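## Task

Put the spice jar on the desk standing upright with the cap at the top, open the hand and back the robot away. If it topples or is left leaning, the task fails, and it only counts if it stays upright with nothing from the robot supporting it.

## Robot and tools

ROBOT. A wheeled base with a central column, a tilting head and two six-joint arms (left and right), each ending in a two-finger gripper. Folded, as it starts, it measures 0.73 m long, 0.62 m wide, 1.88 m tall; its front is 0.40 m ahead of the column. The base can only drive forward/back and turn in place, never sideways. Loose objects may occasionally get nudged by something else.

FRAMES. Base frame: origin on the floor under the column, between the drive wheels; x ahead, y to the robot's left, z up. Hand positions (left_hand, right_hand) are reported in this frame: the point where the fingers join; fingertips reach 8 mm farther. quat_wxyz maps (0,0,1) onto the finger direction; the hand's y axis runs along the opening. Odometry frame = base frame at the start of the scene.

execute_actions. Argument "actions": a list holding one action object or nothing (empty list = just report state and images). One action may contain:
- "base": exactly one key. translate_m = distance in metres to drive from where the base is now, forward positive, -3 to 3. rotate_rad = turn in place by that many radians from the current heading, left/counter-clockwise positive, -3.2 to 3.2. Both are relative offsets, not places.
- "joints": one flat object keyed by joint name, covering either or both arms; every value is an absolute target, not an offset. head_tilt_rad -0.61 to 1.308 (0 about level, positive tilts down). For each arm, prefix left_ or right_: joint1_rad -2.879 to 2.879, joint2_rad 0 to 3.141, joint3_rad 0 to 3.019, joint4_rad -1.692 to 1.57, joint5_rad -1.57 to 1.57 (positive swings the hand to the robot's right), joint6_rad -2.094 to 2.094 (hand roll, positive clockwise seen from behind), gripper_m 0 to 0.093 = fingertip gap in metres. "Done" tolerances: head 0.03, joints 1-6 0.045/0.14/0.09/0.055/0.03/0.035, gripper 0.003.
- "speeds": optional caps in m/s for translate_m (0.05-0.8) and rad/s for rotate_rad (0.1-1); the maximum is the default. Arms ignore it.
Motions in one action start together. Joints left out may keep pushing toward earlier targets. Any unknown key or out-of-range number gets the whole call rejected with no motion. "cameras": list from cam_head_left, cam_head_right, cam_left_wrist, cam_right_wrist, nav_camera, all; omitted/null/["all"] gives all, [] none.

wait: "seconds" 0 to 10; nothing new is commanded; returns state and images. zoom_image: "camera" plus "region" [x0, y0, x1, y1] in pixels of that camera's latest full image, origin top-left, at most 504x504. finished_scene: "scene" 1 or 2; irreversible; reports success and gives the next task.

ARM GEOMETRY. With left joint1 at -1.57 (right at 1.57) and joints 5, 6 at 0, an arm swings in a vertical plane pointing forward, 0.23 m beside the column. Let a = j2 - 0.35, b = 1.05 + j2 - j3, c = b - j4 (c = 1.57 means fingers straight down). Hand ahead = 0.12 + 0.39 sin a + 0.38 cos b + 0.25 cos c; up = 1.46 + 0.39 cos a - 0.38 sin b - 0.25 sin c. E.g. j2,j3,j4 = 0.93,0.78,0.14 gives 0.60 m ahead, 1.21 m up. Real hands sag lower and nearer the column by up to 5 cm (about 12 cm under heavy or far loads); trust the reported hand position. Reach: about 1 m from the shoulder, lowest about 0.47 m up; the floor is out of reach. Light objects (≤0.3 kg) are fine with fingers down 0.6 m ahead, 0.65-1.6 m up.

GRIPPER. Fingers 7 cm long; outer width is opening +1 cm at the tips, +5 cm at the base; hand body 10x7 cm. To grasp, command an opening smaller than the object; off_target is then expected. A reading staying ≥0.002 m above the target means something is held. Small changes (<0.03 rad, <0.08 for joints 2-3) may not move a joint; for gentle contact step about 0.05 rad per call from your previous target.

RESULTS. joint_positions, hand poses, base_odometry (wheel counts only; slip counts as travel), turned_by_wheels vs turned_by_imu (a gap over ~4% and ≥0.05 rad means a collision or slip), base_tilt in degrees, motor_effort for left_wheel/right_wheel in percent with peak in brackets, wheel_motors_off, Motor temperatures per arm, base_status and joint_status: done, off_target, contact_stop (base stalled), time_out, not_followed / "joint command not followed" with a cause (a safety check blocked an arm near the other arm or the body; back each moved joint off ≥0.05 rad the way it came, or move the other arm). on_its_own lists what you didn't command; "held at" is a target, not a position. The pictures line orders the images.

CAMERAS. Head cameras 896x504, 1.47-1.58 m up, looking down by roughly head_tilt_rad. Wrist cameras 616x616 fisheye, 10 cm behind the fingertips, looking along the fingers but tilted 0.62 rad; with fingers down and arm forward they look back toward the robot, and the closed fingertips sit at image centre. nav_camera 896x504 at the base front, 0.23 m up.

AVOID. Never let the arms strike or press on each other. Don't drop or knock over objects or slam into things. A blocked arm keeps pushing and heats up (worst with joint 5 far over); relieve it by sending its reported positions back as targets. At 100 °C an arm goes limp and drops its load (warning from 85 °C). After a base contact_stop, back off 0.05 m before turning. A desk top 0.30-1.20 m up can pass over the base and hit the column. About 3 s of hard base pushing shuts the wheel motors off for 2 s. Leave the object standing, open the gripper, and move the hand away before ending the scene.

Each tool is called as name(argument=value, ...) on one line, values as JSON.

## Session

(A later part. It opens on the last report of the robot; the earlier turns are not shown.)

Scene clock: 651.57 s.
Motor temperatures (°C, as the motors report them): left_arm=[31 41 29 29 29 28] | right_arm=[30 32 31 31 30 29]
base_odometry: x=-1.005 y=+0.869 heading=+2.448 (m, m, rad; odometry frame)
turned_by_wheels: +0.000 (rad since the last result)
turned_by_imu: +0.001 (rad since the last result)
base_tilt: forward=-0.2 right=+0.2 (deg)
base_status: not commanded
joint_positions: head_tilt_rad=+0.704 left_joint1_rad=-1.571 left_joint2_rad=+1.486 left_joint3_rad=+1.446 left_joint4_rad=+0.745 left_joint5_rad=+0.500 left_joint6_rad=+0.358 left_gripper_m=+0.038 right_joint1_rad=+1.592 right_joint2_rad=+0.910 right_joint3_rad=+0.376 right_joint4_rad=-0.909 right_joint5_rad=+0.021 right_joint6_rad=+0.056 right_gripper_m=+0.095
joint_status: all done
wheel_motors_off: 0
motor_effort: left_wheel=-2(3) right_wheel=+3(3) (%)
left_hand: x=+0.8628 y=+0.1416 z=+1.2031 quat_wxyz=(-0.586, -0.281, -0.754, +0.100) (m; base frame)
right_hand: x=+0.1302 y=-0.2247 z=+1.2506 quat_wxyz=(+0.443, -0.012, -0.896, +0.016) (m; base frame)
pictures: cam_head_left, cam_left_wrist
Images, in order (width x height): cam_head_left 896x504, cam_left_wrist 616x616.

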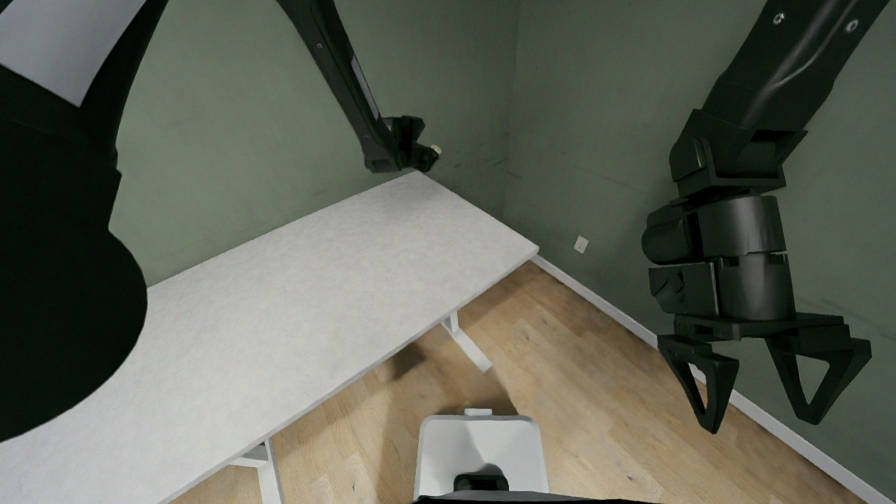

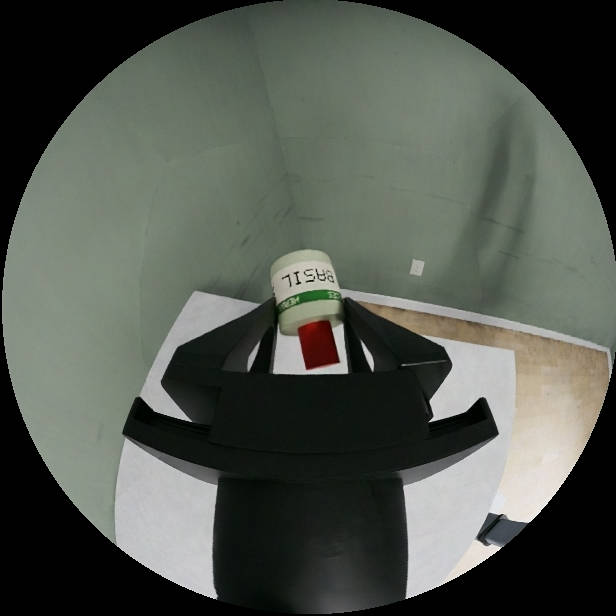

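execute_actions(actions=[{"joints": {"left_joint4_rad": -1.065, "left_joint5_rad": 0.19, "left_joint6_rad": 0.0}}], cameras=["cam_head_left", "cam_head_right", "cam_left_wrist"])

Scene clock: 675.33 s.
Motor temperatures (°C, as the motors report them): left_arm=[31 41 29 29 28 28] | right_arm=[30 32 31 31 30 29]
base_odometry: x=-1.005 y=+0.869 heading=+2.448 (m, m, rad; odometry frame)
turned_by_wheels: +0.000 (rad since the last result)
turned_by_imu: +0.001 (rad since the last result)
base_tilt: forward=-0.2 right=+0.2 (deg)
base_status: not commanded
joint_positions: head_tilt_rad=+0.704 left_joint1_rad=-1.571 left_joint2_rad=+1.486 left_joint3_rad=+1.446 left_joint4_rad=-1.054 left_joint5_rad=+0.192 left_joint6_rad=+0.009 left_gripper_m=+0.038 right_joint1_rad=+1.592 right_joint2_rad=+0.910 right_joint3_rad=+0.376 right_joint4_rad=-0.909 right_joint5_rad=+0.021 right_joint6_rad=+0.056 right_gripper_m=+0.095
joint_status: all done
wheel_motors_off: 0
motor_effort: left_wheel=-2(3) right_wheel=+2(3) (%)
left_hand: x=+0.5199 y=+0.1914 z=+1.0745 quat_wxyz=(+0.280, +0.023, -0.955, +0.093) (m; base frame)
right_hand: x=+0.1302 y=-0.2247 z=+1.2506 quat_wxyz=(+0.443, -0.012, -0.896, +0.016) (m; base frame)
pictures: cam_head_left, cam_head_right, cam_left_wrist
Images, in order (width x height): cam_head_left 896x504, cam_head_right 896x504, cam_left_wrist 616x616.

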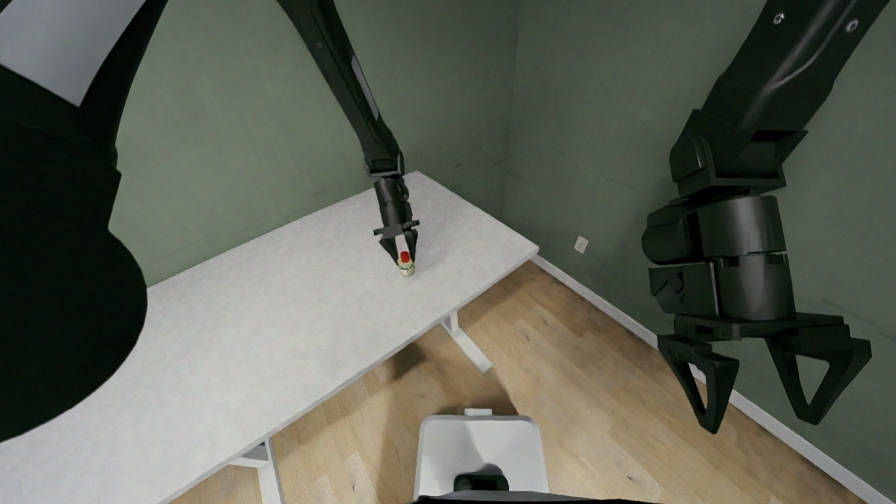

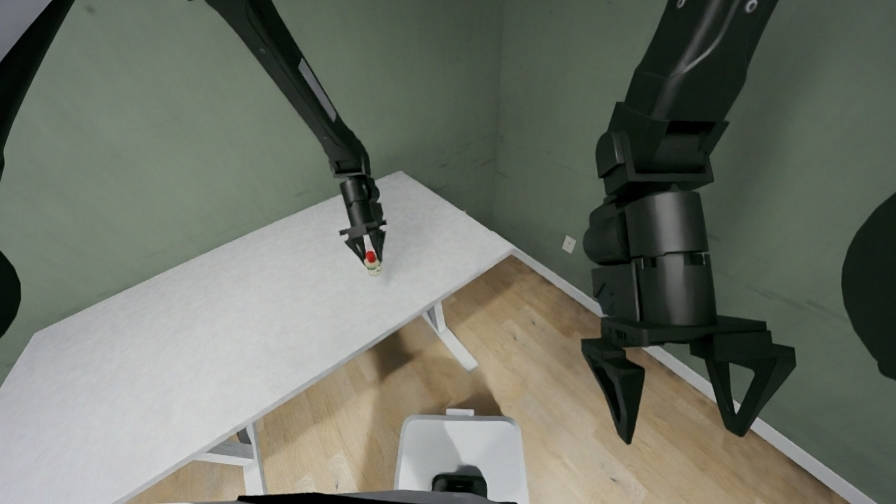

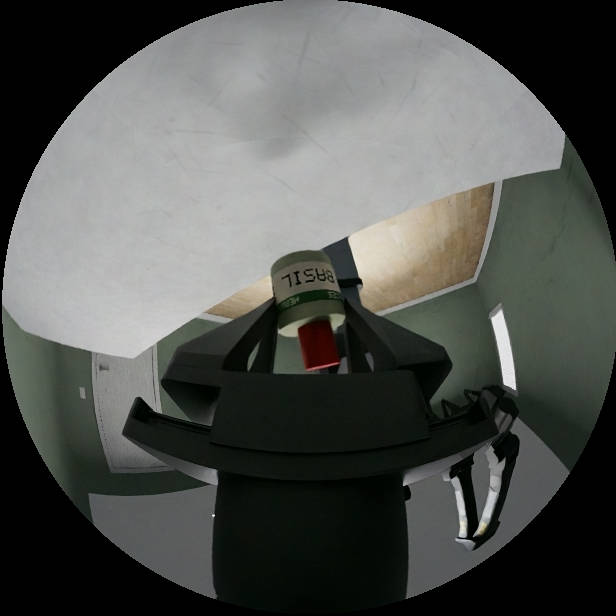

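zoom_image(camera="cam_head_left", region=[360, 210, 450, 300])

zoom_image(camera="cam_head_right", region=[328, 210, 418, 300])

zoom_image(camera="cam_left_wrist", region=[220, 230, 400, 390])

Region (360, 210, 450, 300) of cam_head_left's 896x504 image, scaled by 5.600, with more detail than that image has.

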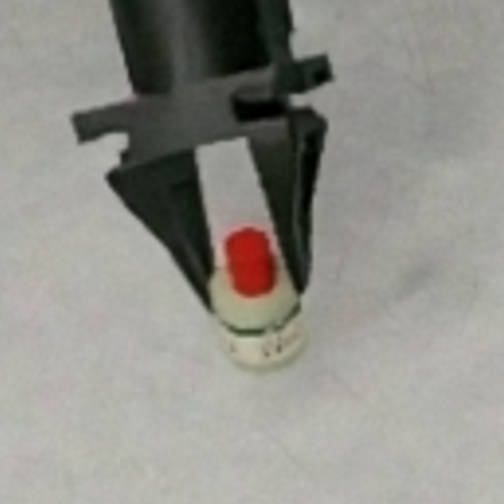

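Region (328, 210, 418, 300) of cam_head_right's 896x504 image, scaled by 5.600, with more detail than that image has.

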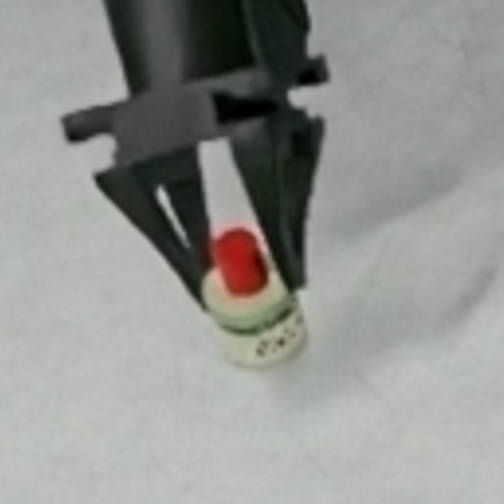

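Region (220, 230, 400, 390) of cam_left_wrist's 616x616 image, scaled by 2.800, with more detail than that image has.

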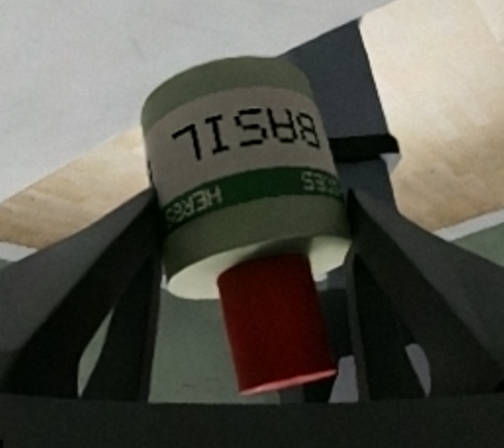

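execute_actions(actions=[{"joints": {"left_joint2_rad": 1.61, "left_joint4_rad": -0.917, "left_joint5_rad": 0.21}}], cameras=["cam_head_left", "cam_head_right", "cam_left_wrist"])

Scene clock: 728.43 s.
Motor temperatures (°C, as the motors report them): left_arm=[31 41 29 29 28 28] | right_arm=[30 32 31 31 30 29]
base_odometry: x=-1.005 y=+0.869 heading=+2.448 (m, m, rad; odometry frame)
turned_by_wheels: +0.000 (rad since the last result)
turned_by_imu: +0.001 (rad since the last result)
base_tilt: forward=-0.3 right=+0.2 (deg)
base_status: not commanded
joint_positions: head_tilt_rad=+0.704 left_joint1_rad=-1.571 left_joint2_rad=+1.620 left_joint3_rad=+1.442 left_joint4_rad=-0.924 left_joint5_rad=+0.209 left_joint6_rad=+0.009 left_gripper_m=+0.038 right_joint1_rad=+1.592 right_joint2_rad=+0.910 right_joint3_rad=+0.376 right_joint4_rad=-0.909 right_joint5_rad=+0.021 right_joint6_rad=+0.056 right_gripper_m=+0.095
joint_status: all done
wheel_motors_off: 0
motor_effort: left_wheel=-2(2) right_wheel=+3(3) (%)
left_hand: x=+0.4888 y=+0.1885 z=+1.0069 quat_wxyz=(+0.283, +0.025, -0.953, +0.101) (m; base frame)
right_hand: x=+0.1302 y=-0.2247 z=+1.2506 quat_wxyz=(+0.443, -0.012, -0.896, +0.016) (m; base frame)
pictures: cam_head_left, cam_head_right, cam_left_wrist
Images, in order (width x height): cam_head_left 896x504, cam_head_right 896x504, cam_left_wrist 616x616.

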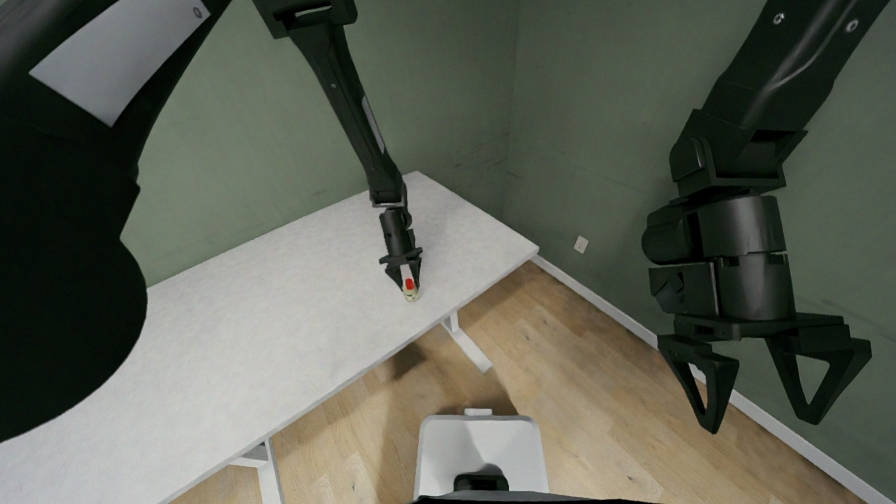

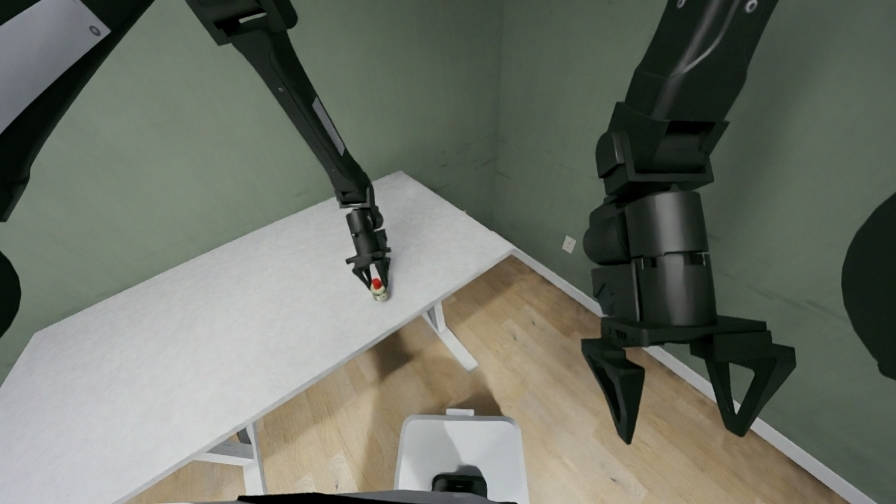

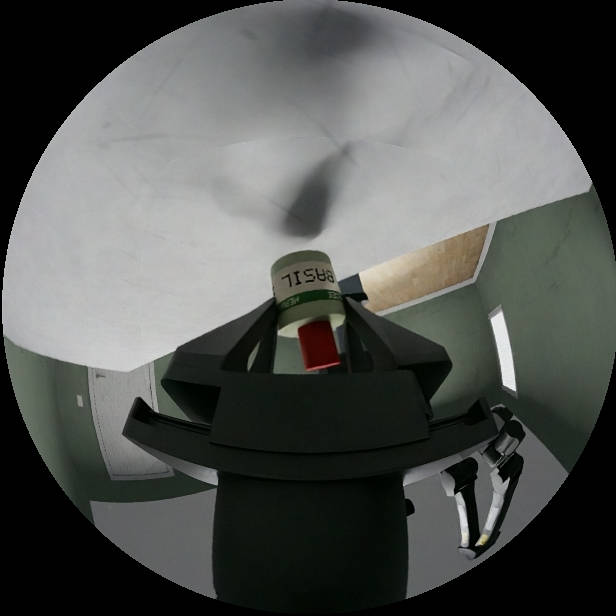

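zoom_image(camera="cam_head_left", region=[370, 240, 460, 330])

zoom_image(camera="cam_left_wrist", region=[230, 130, 400, 300])

Region (370, 240, 460, 330) of cam_head_left's 896x504 image, scaled by 5.600, with more detail than that image has.

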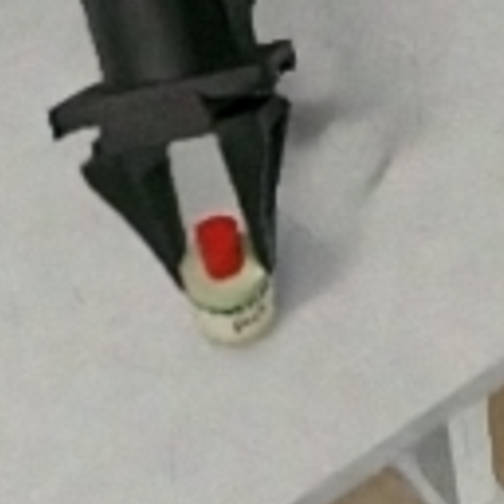

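Region (230, 130, 400, 300) of cam_left_wrist's 616x616 image, scaled by 2.965, with more detail than that image has.

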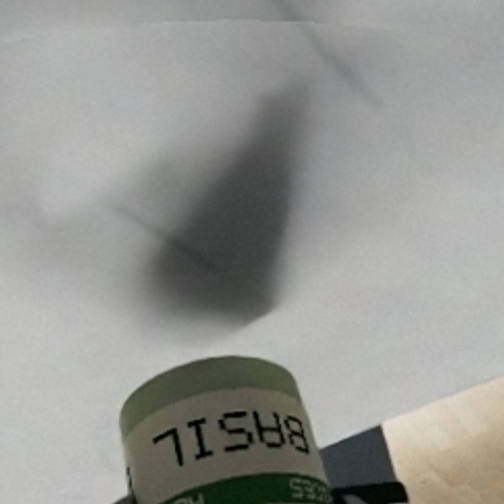

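execute_actions(actions=[{"joints": {"left_joint2_rad": 1.665, "left_joint4_rad": -0.865}}], cameras=["cam_head_left", "cam_left_wrist"])

Scene clock: 746.37 s.
Motor temperatures (°C, as the motors report them): left_arm=[31 41 29 29 28 28] | right_arm=[30 32 31 31 30 29]
base_odometry: x=-1.005 y=+0.869 heading=+2.448 (m, m, rad; odometry frame)
turned_by_wheels: +0.000 (rad since the last result)
turned_by_imu: +0.001 (rad since the last result)
base_tilt: forward=-0.3 right=+0.2 (deg)
base_status: not commanded
joint_positions: head_tilt_rad=+0.704 left_joint1_rad=-1.571 left_joint2_rad=+1.649 left_joint3_rad=+1.442 left_joint4_rad=-0.871 left_joint5_rad=+0.209 left_joint6_rad=+0.009 left_gripper_m=+0.038 right_joint1_rad=+1.592 right_joint2_rad=+0.910 right_joint3_rad=+0.376 right_joint4_rad=-0.909 right_joint5_rad=+0.021 right_joint6_rad=+0.056 right_gripper_m=+0.095
joint_status: all done
wheel_motors_off: 0
motor_effort: left_wheel=-3(2) right_wheel=+3(3) (%)
left_hand: x=+0.4866 y=+0.1885 z=+0.9894 quat_wxyz=(+0.271, +0.024, -0.957, +0.102) (m; base frame)
right_hand: x=+0.1302 y=-0.2247 z=+1.2506 quat_wxyz=(+0.443, -0.012, -0.896, +0.016) (m; base frame)
pictures: cam_head_left, cam_left_wrist
Images, in order (width x height): cam_head_left 896x504, cam_left_wrist 616x616.

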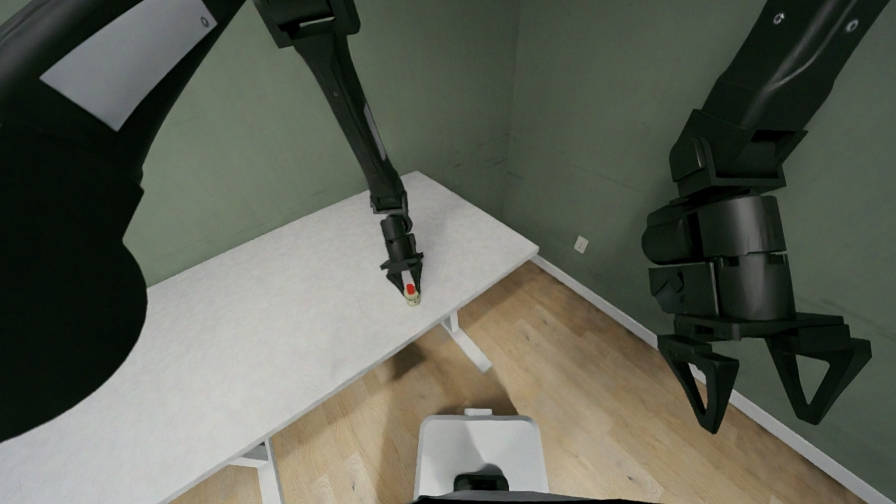

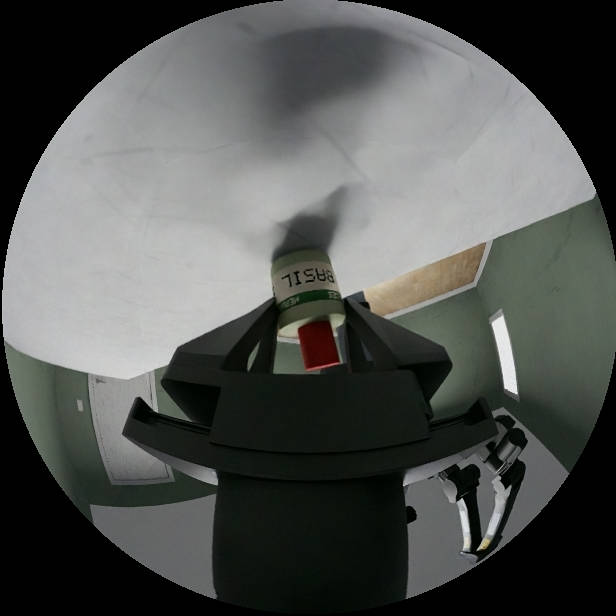

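zoom_image(camera="cam_left_wrist", region=[230, 170, 400, 340])

zoom_image(camera="cam_head_left", region=[370, 240, 460, 330])

Region (230, 170, 400, 340) of cam_left_wrist's 616x616 image, scaled by 2.965, with more detail than that image has.

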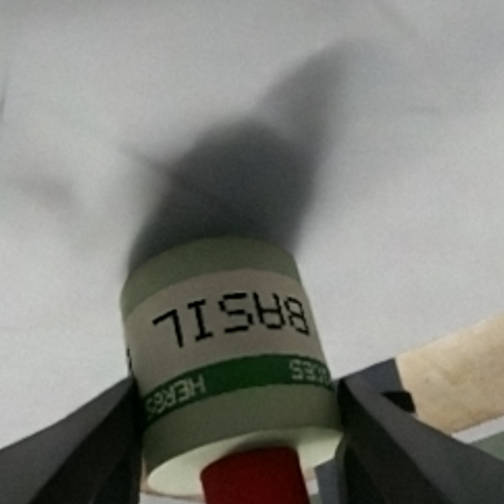

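Region (370, 240, 460, 330) of cam_head_left's 896x504 image, scaled by 5.600, with more detail than that image has.

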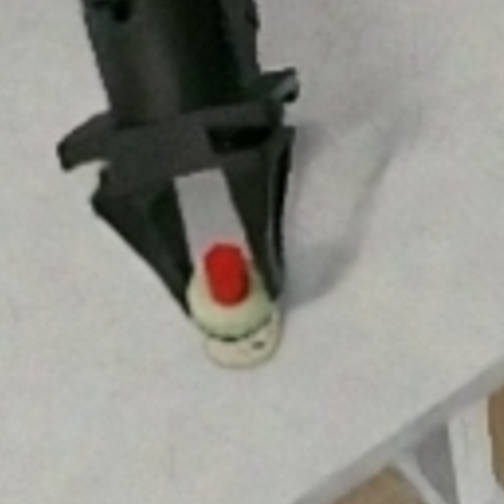

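execute_actions(actions=[{"joints": {"left_joint2_rad": 1.695}}], cameras=["cam_head_left", "cam_left_wrist"])

Scene clock: 767.17 s.
Motor temperatures (°C, as the motors report them): left_arm=[31 41 28 29 28 28] | right_arm=[30 32 31 31 30 29]
base_odometry: x=-1.005 y=+0.869 heading=+2.448 (m, m, rad; odometry frame)
turned_by_wheels: +0.000 (rad since the last result)
turned_by_imu: +0.001 (rad since the last result)
base_tilt: forward=-0.2 right=+0.1 (deg)
base_status: not commanded
joint_positions: head_tilt_rad=+0.704 left_joint1_rad=-1.571 left_joint2_rad=+1.664 left_joint3_rad=+1.442 left_joint4_rad=-0.873 left_joint5_rad=+0.212 left_joint6_rad=+0.009 left_gripper_m=+0.038 right_joint1_rad=+1.592 right_joint2_rad=+0.910 right_joint3_rad=+0.376 right_joint4_rad=-0.909 right_joint5_rad=+0.021 right_joint6_rad=+0.056 right_gripper_m=+0.095
joint_status: all done
wheel_motors_off: 0
motor_effort: left_wheel=+0(3) right_wheel=+3(3) (%)
left_hand: x=+0.4787 y=+0.1880 z=+0.9843 quat_wxyz=(+0.280, +0.026, -0.954, +0.103) (m; base frame)
right_hand: x=+0.1302 y=-0.2247 z=+1.2506 quat_wxyz=(+0.443, -0.012, -0.896, +0.016) (m; base frame)
pictures: cam_head_left, cam_left_wrist
Images, in order (width x height): cam_head_left 896x504, cam_left_wrist 616x616.

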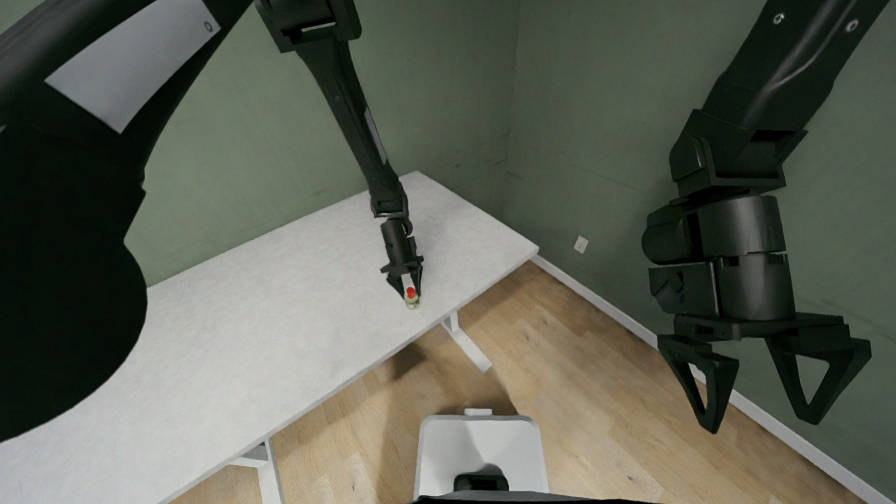

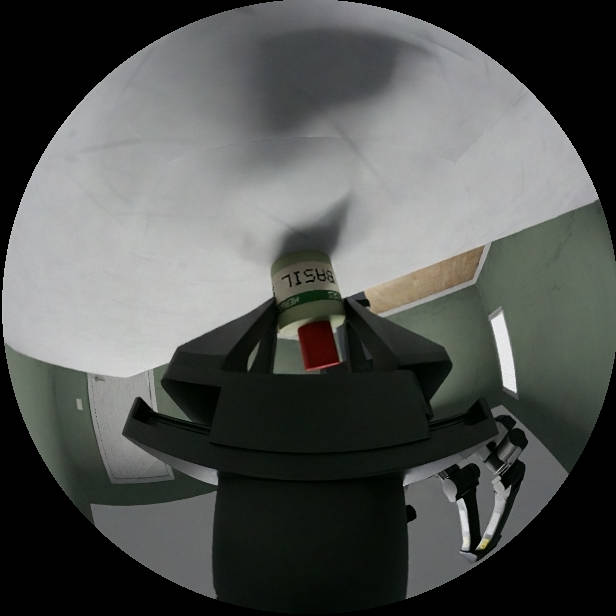

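execute_actions(actions=[{"joints": {"left_joint1_rad": -1.571, "left_joint2_rad": 1.664, "left_joint3_rad": 1.442, "left_joint4_rad": -0.873, "left_joint5_rad": 0.212, "left_joint6_rad": 0.009, "left_gripper_m": 0.088}}], cameras=["cam_head_left", "cam_left_wrist"])

Scene clock: 817.53 s.
Motor temperatures (°C, as the motors report them): left_arm=[31 40 28 29 28 28] | right_arm=[30 32 31 31 30 29]
base_odometry: x=-1.005 y=+0.869 heading=+2.448 (m, m, rad; odometry frame)
turned_by_wheels: +0.000 (rad since the last result)
turned_by_imu: +0.001 (rad since the last result)
base_tilt: forward=-0.3 right=+0.2 (deg)
base_status: not commanded
joint_positions: head_tilt_rad=+0.704 left_joint1_rad=-1.571 left_joint2_rad=+1.664 left_joint3_rad=+1.442 left_joint4_rad=-0.874 left_joint5_rad=+0.212 left_joint6_rad=+0.010 left_gripper_m=+0.088 right_joint1_rad=+1.592 right_joint2_rad=+0.910 right_joint3_rad=+0.376 right_joint4_rad=-0.909 right_joint5_rad=+0.021 right_joint6_rad=+0.056 right_gripper_m=+0.095
joint_status: all done
wheel_motors_off: 0
motor_effort: left_wheel=-1(1) right_wheel=+3(3) (%)
left_hand: x=+0.4787 y=+0.1879 z=+0.9843 quat_wxyz=(+0.280, +0.025, -0.954, +0.103) (m; base frame)
right_hand: x=+0.1302 y=-0.2247 z=+1.2506 quat_wxyz=(+0.443, -0.012, -0.896, +0.016) (m; base frame)
pictures: cam_head_left, cam_left_wrist
Images, in order (width x height): cam_head_left 896x504, cam_left_wrist 616x616.

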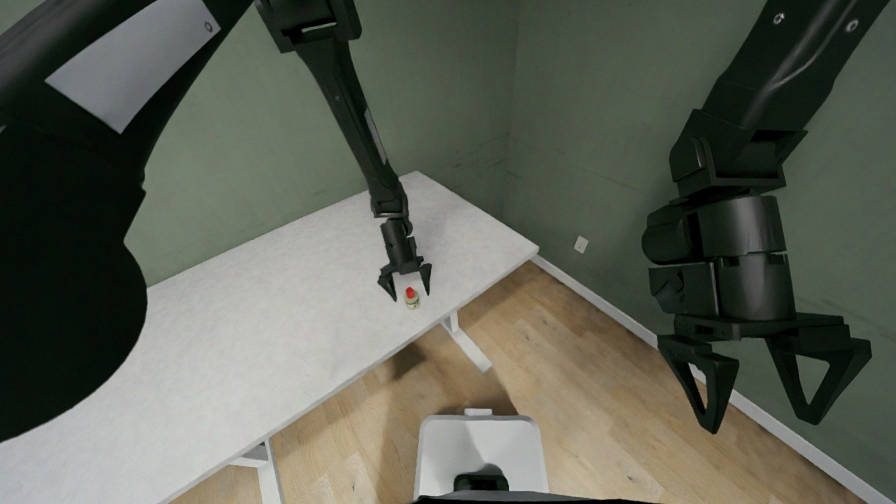

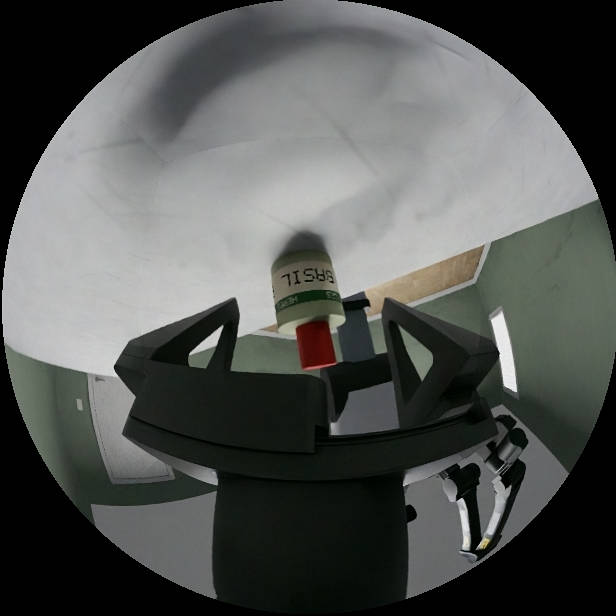

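execute_actions(actions=[])

Scene clock: 827.27 s.
Motor temperatures (°C, as the motors report them): left_arm=[31 40 28 29 28 28] | right_arm=[30 32 31 31 30 29]
base_odometry: x=-1.005 y=+0.869 heading=+2.448 (m, m, rad; odometry frame)
turned_by_wheels: +0.000 (rad since the last result)
turned_by_imu: +0.001 (rad since the last result)
base_tilt: forward=-0.2 right=+0.2 (deg)
base_status: not commanded
joint_positions: head_tilt_rad=+0.704 left_joint1_rad=-1.571 left_joint2_rad=+1.664 left_joint3_rad=+1.442 left_joint4_rad=-0.874 left_joint5_rad=+0.212 left_joint6_rad=+0.010 left_gripper_m=+0.088 right_joint1_rad=+1.592 right_joint2_rad=+0.910 right_joint3_rad=+0.376 right_joint4_rad=-0.909 right_joint5_rad=+0.021 right_joint6_rad=+0.056 right_gripper_m=+0.095
joint_status: all done
wheel_motors_off: 0
motor_effort: left_wheel=-1(1) right_wheel=+3(3) (%)
left_hand: x=+0.4787 y=+0.1879 z=+0.9843 quat_wxyz=(+0.280, +0.025, -0.954, +0.103) (m; base frame)
right_hand: x=+0.1302 y=-0.2247 z=+1.2506 quat_wxyz=(+0.443, -0.012, -0.896, +0.016) (m; base frame)
pictures: cam_head_left, cam_head_right, cam_left_wrist, cam_right_wrist, nav_camera
Images, in order (width x height): cam_head_left 896x504, cam_head_right 896x504, cam_left_wrist 616x616, cam_right_wrist 616x616, nav_camera 896x504.

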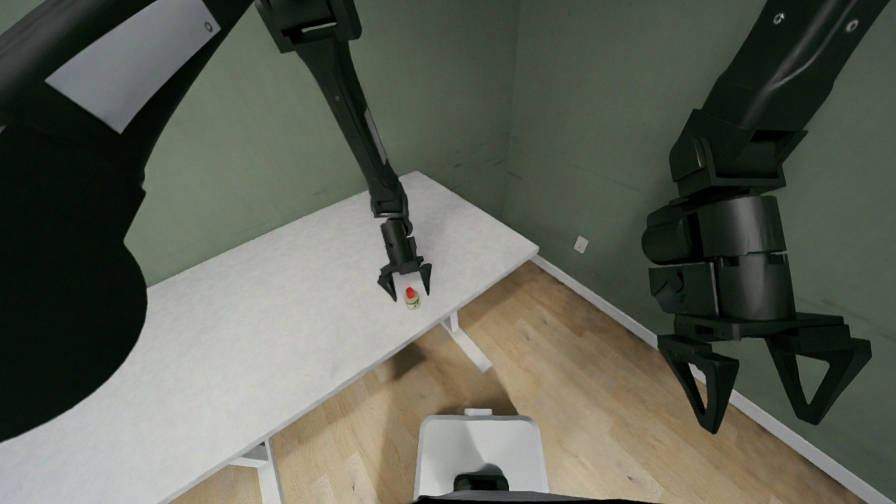

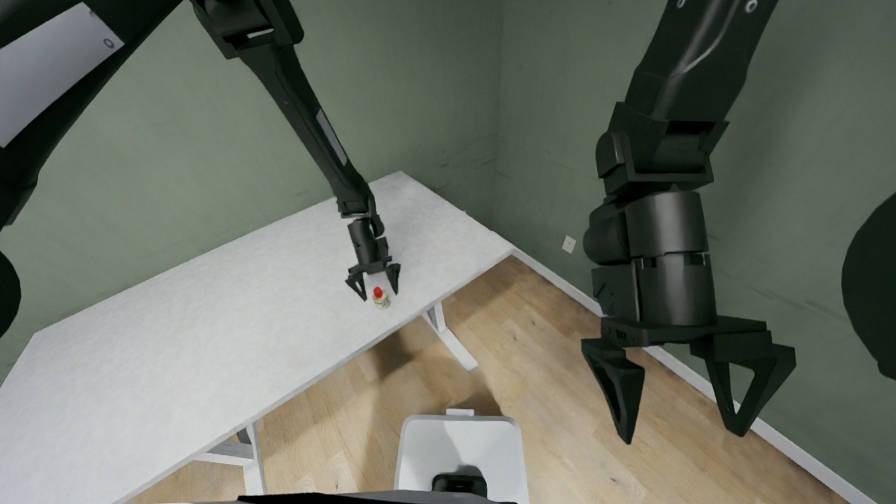

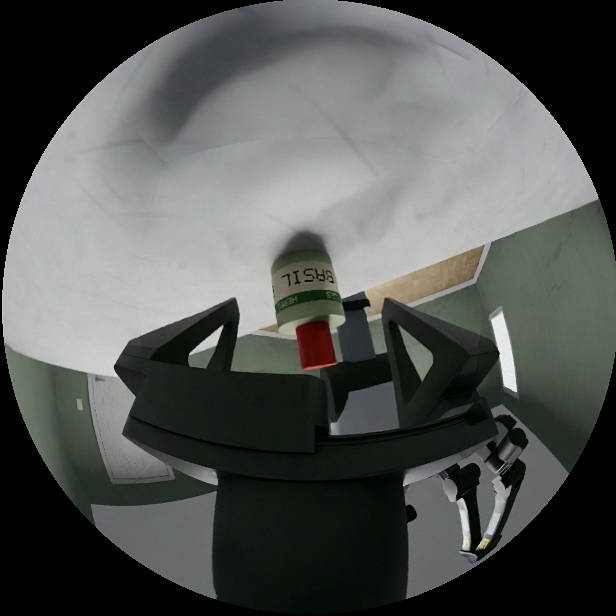

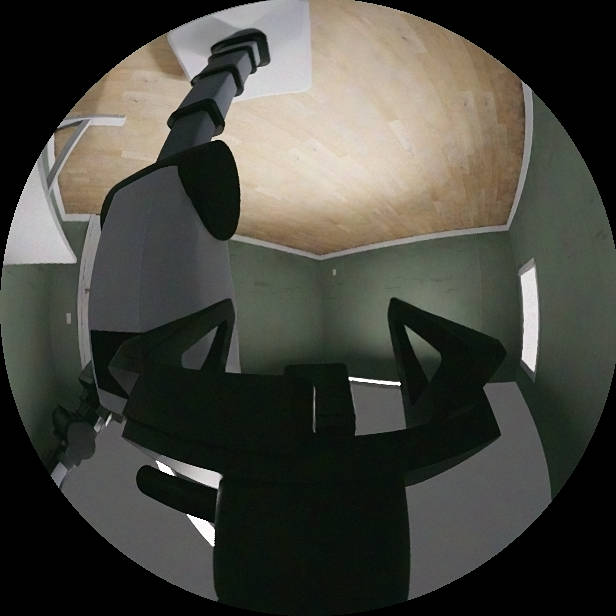

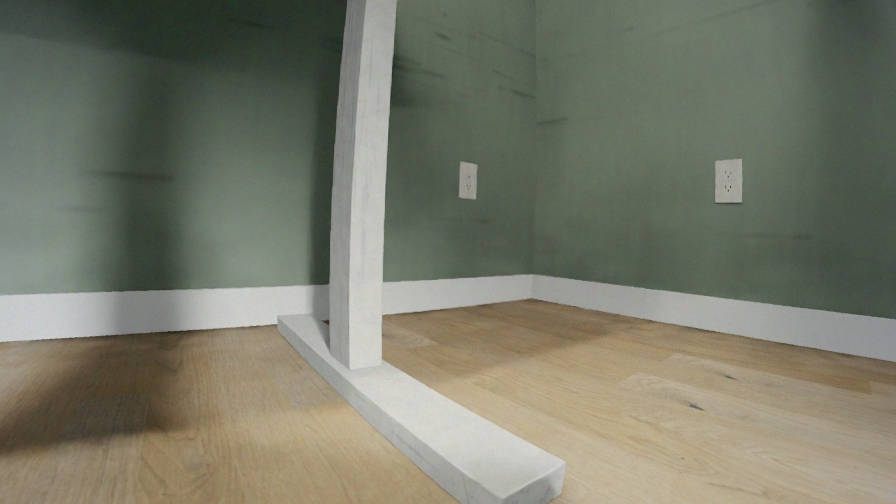

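execute_actions(actions=[{"joints": {"left_joint2_rad": 1.40, "left_joint3_rad": 1.55}}], cameras=["cam_head_left", "cam_left_wrist"])

Scene clock: 866.27 s.
Motor temperatures (°C, as the motors report them): left_arm=[31 41 28 29 28 28] | right_arm=[30 32 31 31 30 29]
base_odometry: x=-1.005 y=+0.869 heading=+2.448 (m, m, rad; odometry frame)
turned_by_wheels: +0.000 (rad since the last result)
turned_by_imu: +0.001 (rad since the last result)
base_tilt: forward=-0.4 right=+0.1 (deg)
base_status: not commanded
joint_positions: head_tilt_rad=+0.704 left_joint1_rad=-1.571 left_joint2_rad=+1.384 left_joint3_rad=+1.550 left_joint4_rad=-0.874 left_joint5_rad=+0.212 left_joint6_rad=+0.010 left_gripper_m=+0.088 right_joint1_rad=+1.592 right_joint2_rad=+0.910 right_joint3_rad=+0.376 right_joint4_rad=-0.909 right_joint5_rad=+0.021 right_joint6_rad=+0.056 right_gripper_m=+0.095
joint_status: all done
wheel_motors_off: 0
motor_effort: left_wheel=-2(2) right_wheel=+3(4) (%)
left_hand: x=+0.6536 y=+0.1879 z=+1.1189 quat_wxyz=(+0.091, +0.004, -0.990, +0.106) (m; base frame)
right_hand: x=+0.1302 y=-0.2247 z=+1.2506 quat_wxyz=(+0.443, -0.012, -0.896, +0.016) (m; base frame)
pictures: cam_head_left, cam_left_wrist
Images, in order (width x height): cam_head_left 896x504, cam_left_wrist 616x616.

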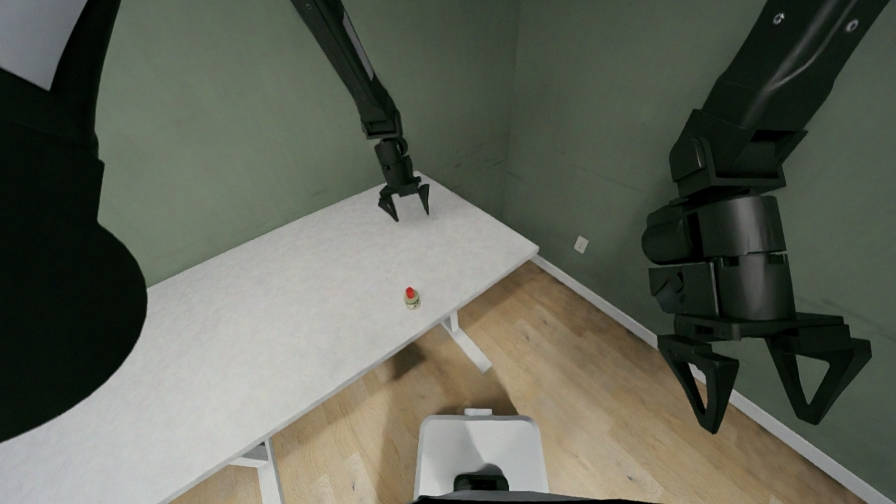

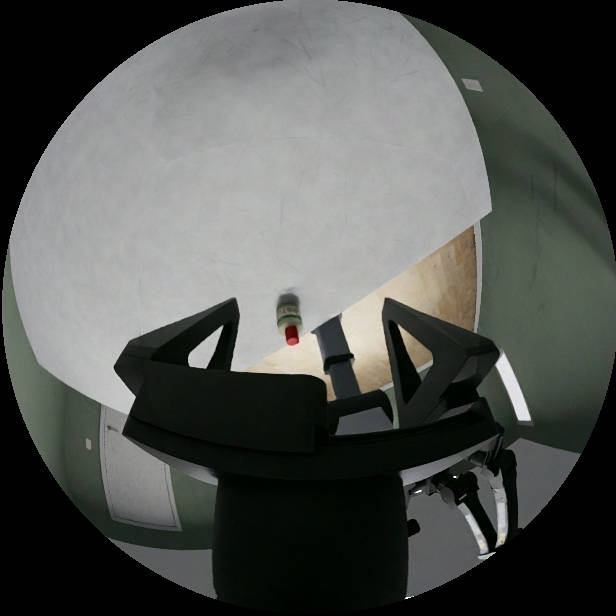

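execute_actions(actions=[{"base": {"translate_m": -0.55}, "joints": {"left_joint2_rad": 1.25}}], cameras=["cam_head_left", "cam_head_right", "cam_left_wrist", "nav_camera"])

Scene clock: 882.43 s.
Motor temperatures (°C, as the motors report them): left_arm=[31 41 29 29 28 28] | right_arm=[30 32 31 31 30 29]
base_odometry: x=-0.582 y=+0.517 heading=+2.448 (m, m, rad; odometry frame)
turned_by_wheels: +0.000 (rad since the last result)
turned_by_imu: +0.001 (rad since the last result)
base_tilt: forward=-0.2 right=+0.1 (deg)
base_status: done
joint_positions: head_tilt_rad=+0.704 left_joint1_rad=-1.571 left_joint2_rad=+1.235 left_joint3_rad=+1.544 left_joint4_rad=-0.874 left_joint5_rad=+0.212 left_joint6_rad=+0.010 left_gripper_m=+0.088 right_joint1_rad=+1.592 right_joint2_rad=+0.909 right_joint3_rad=+0.373 right_joint4_rad=-0.909 right_joint5_rad=+0.021 right_joint6_rad=+0.056 right_gripper_m=+0.095
joint_status: all done
wheel_motors_off: 0
motor_effort: left_wheel=+1(59) right_wheel=-1(58) (%)
left_hand: x=+0.6951 y=+0.1879 z=+1.1997 quat_wxyz=(+0.020, -0.003, -0.994, +0.106) (m; base frame)
right_hand: x=+0.1288 y=-0.2247 z=+1.2511 quat_wxyz=(+0.444, -0.012, -0.896, +0.016) (m; base frame)
pictures: cam_head_left, cam_head_right, cam_left_wrist, nav_camera
Images, in order (width x height): cam_head_left 896x504, cam_head_right 896x504, cam_left_wrist 616x616, nav_camera 896x504.

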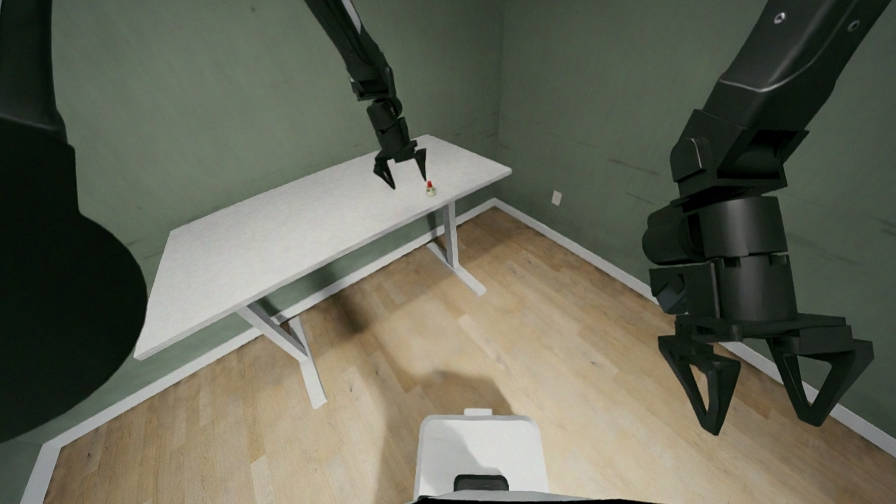

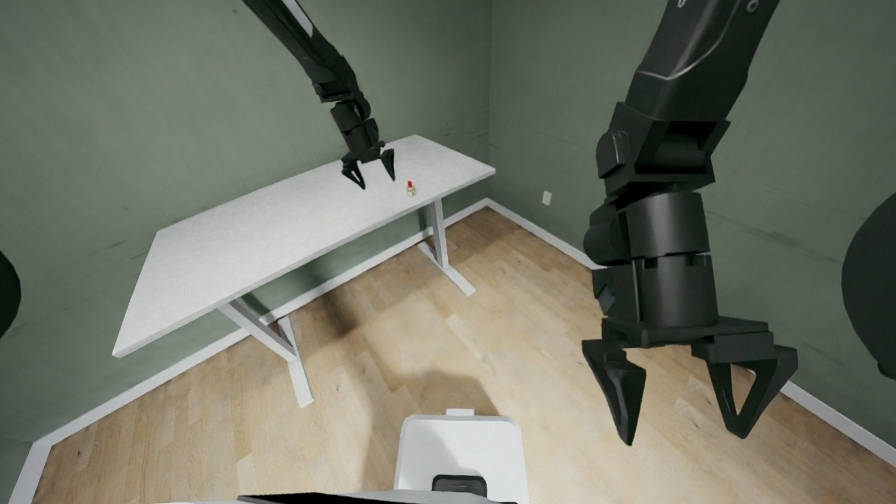

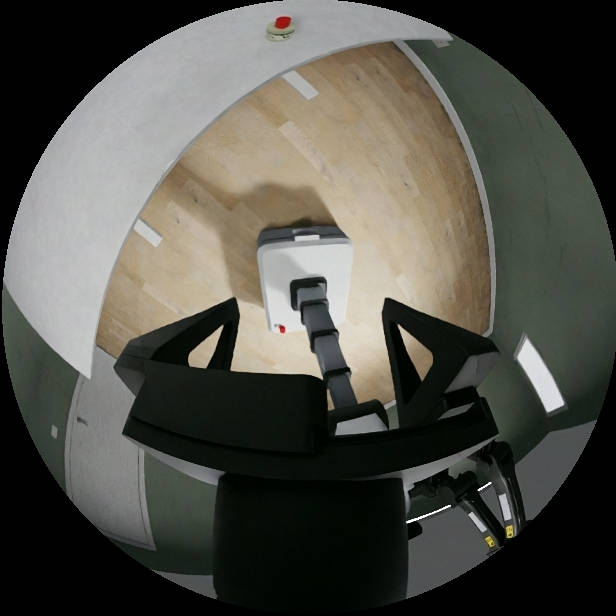

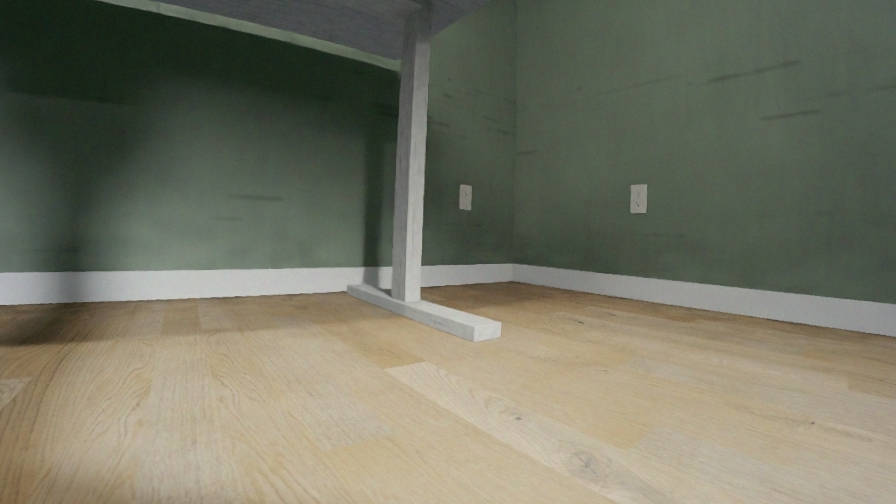

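Let me zoom in to verify the jar is still upright.

zoom_image(camera="cam_head_left", region=[380, 150, 500, 230])

zoom_image(camera="cam_left_wrist", region=[220, 0, 360, 90])

Region (380, 150, 500, 230) of cam_head_left's 896x504 image, scaled by 4.200, with more detail than that image has.

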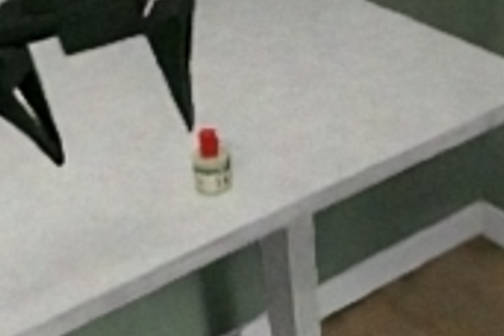

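Region (220, 0, 360, 90) of cam_left_wrist's 616x616 image, scaled by 3.600, with more detail than that image has; it fills the top 324 rows of this view, and the rest is white.

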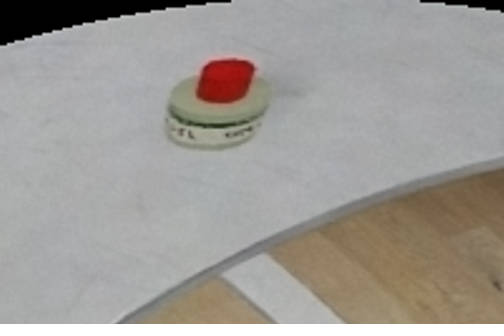

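finished_scene(scene=2)

The scene is finished: the task was done.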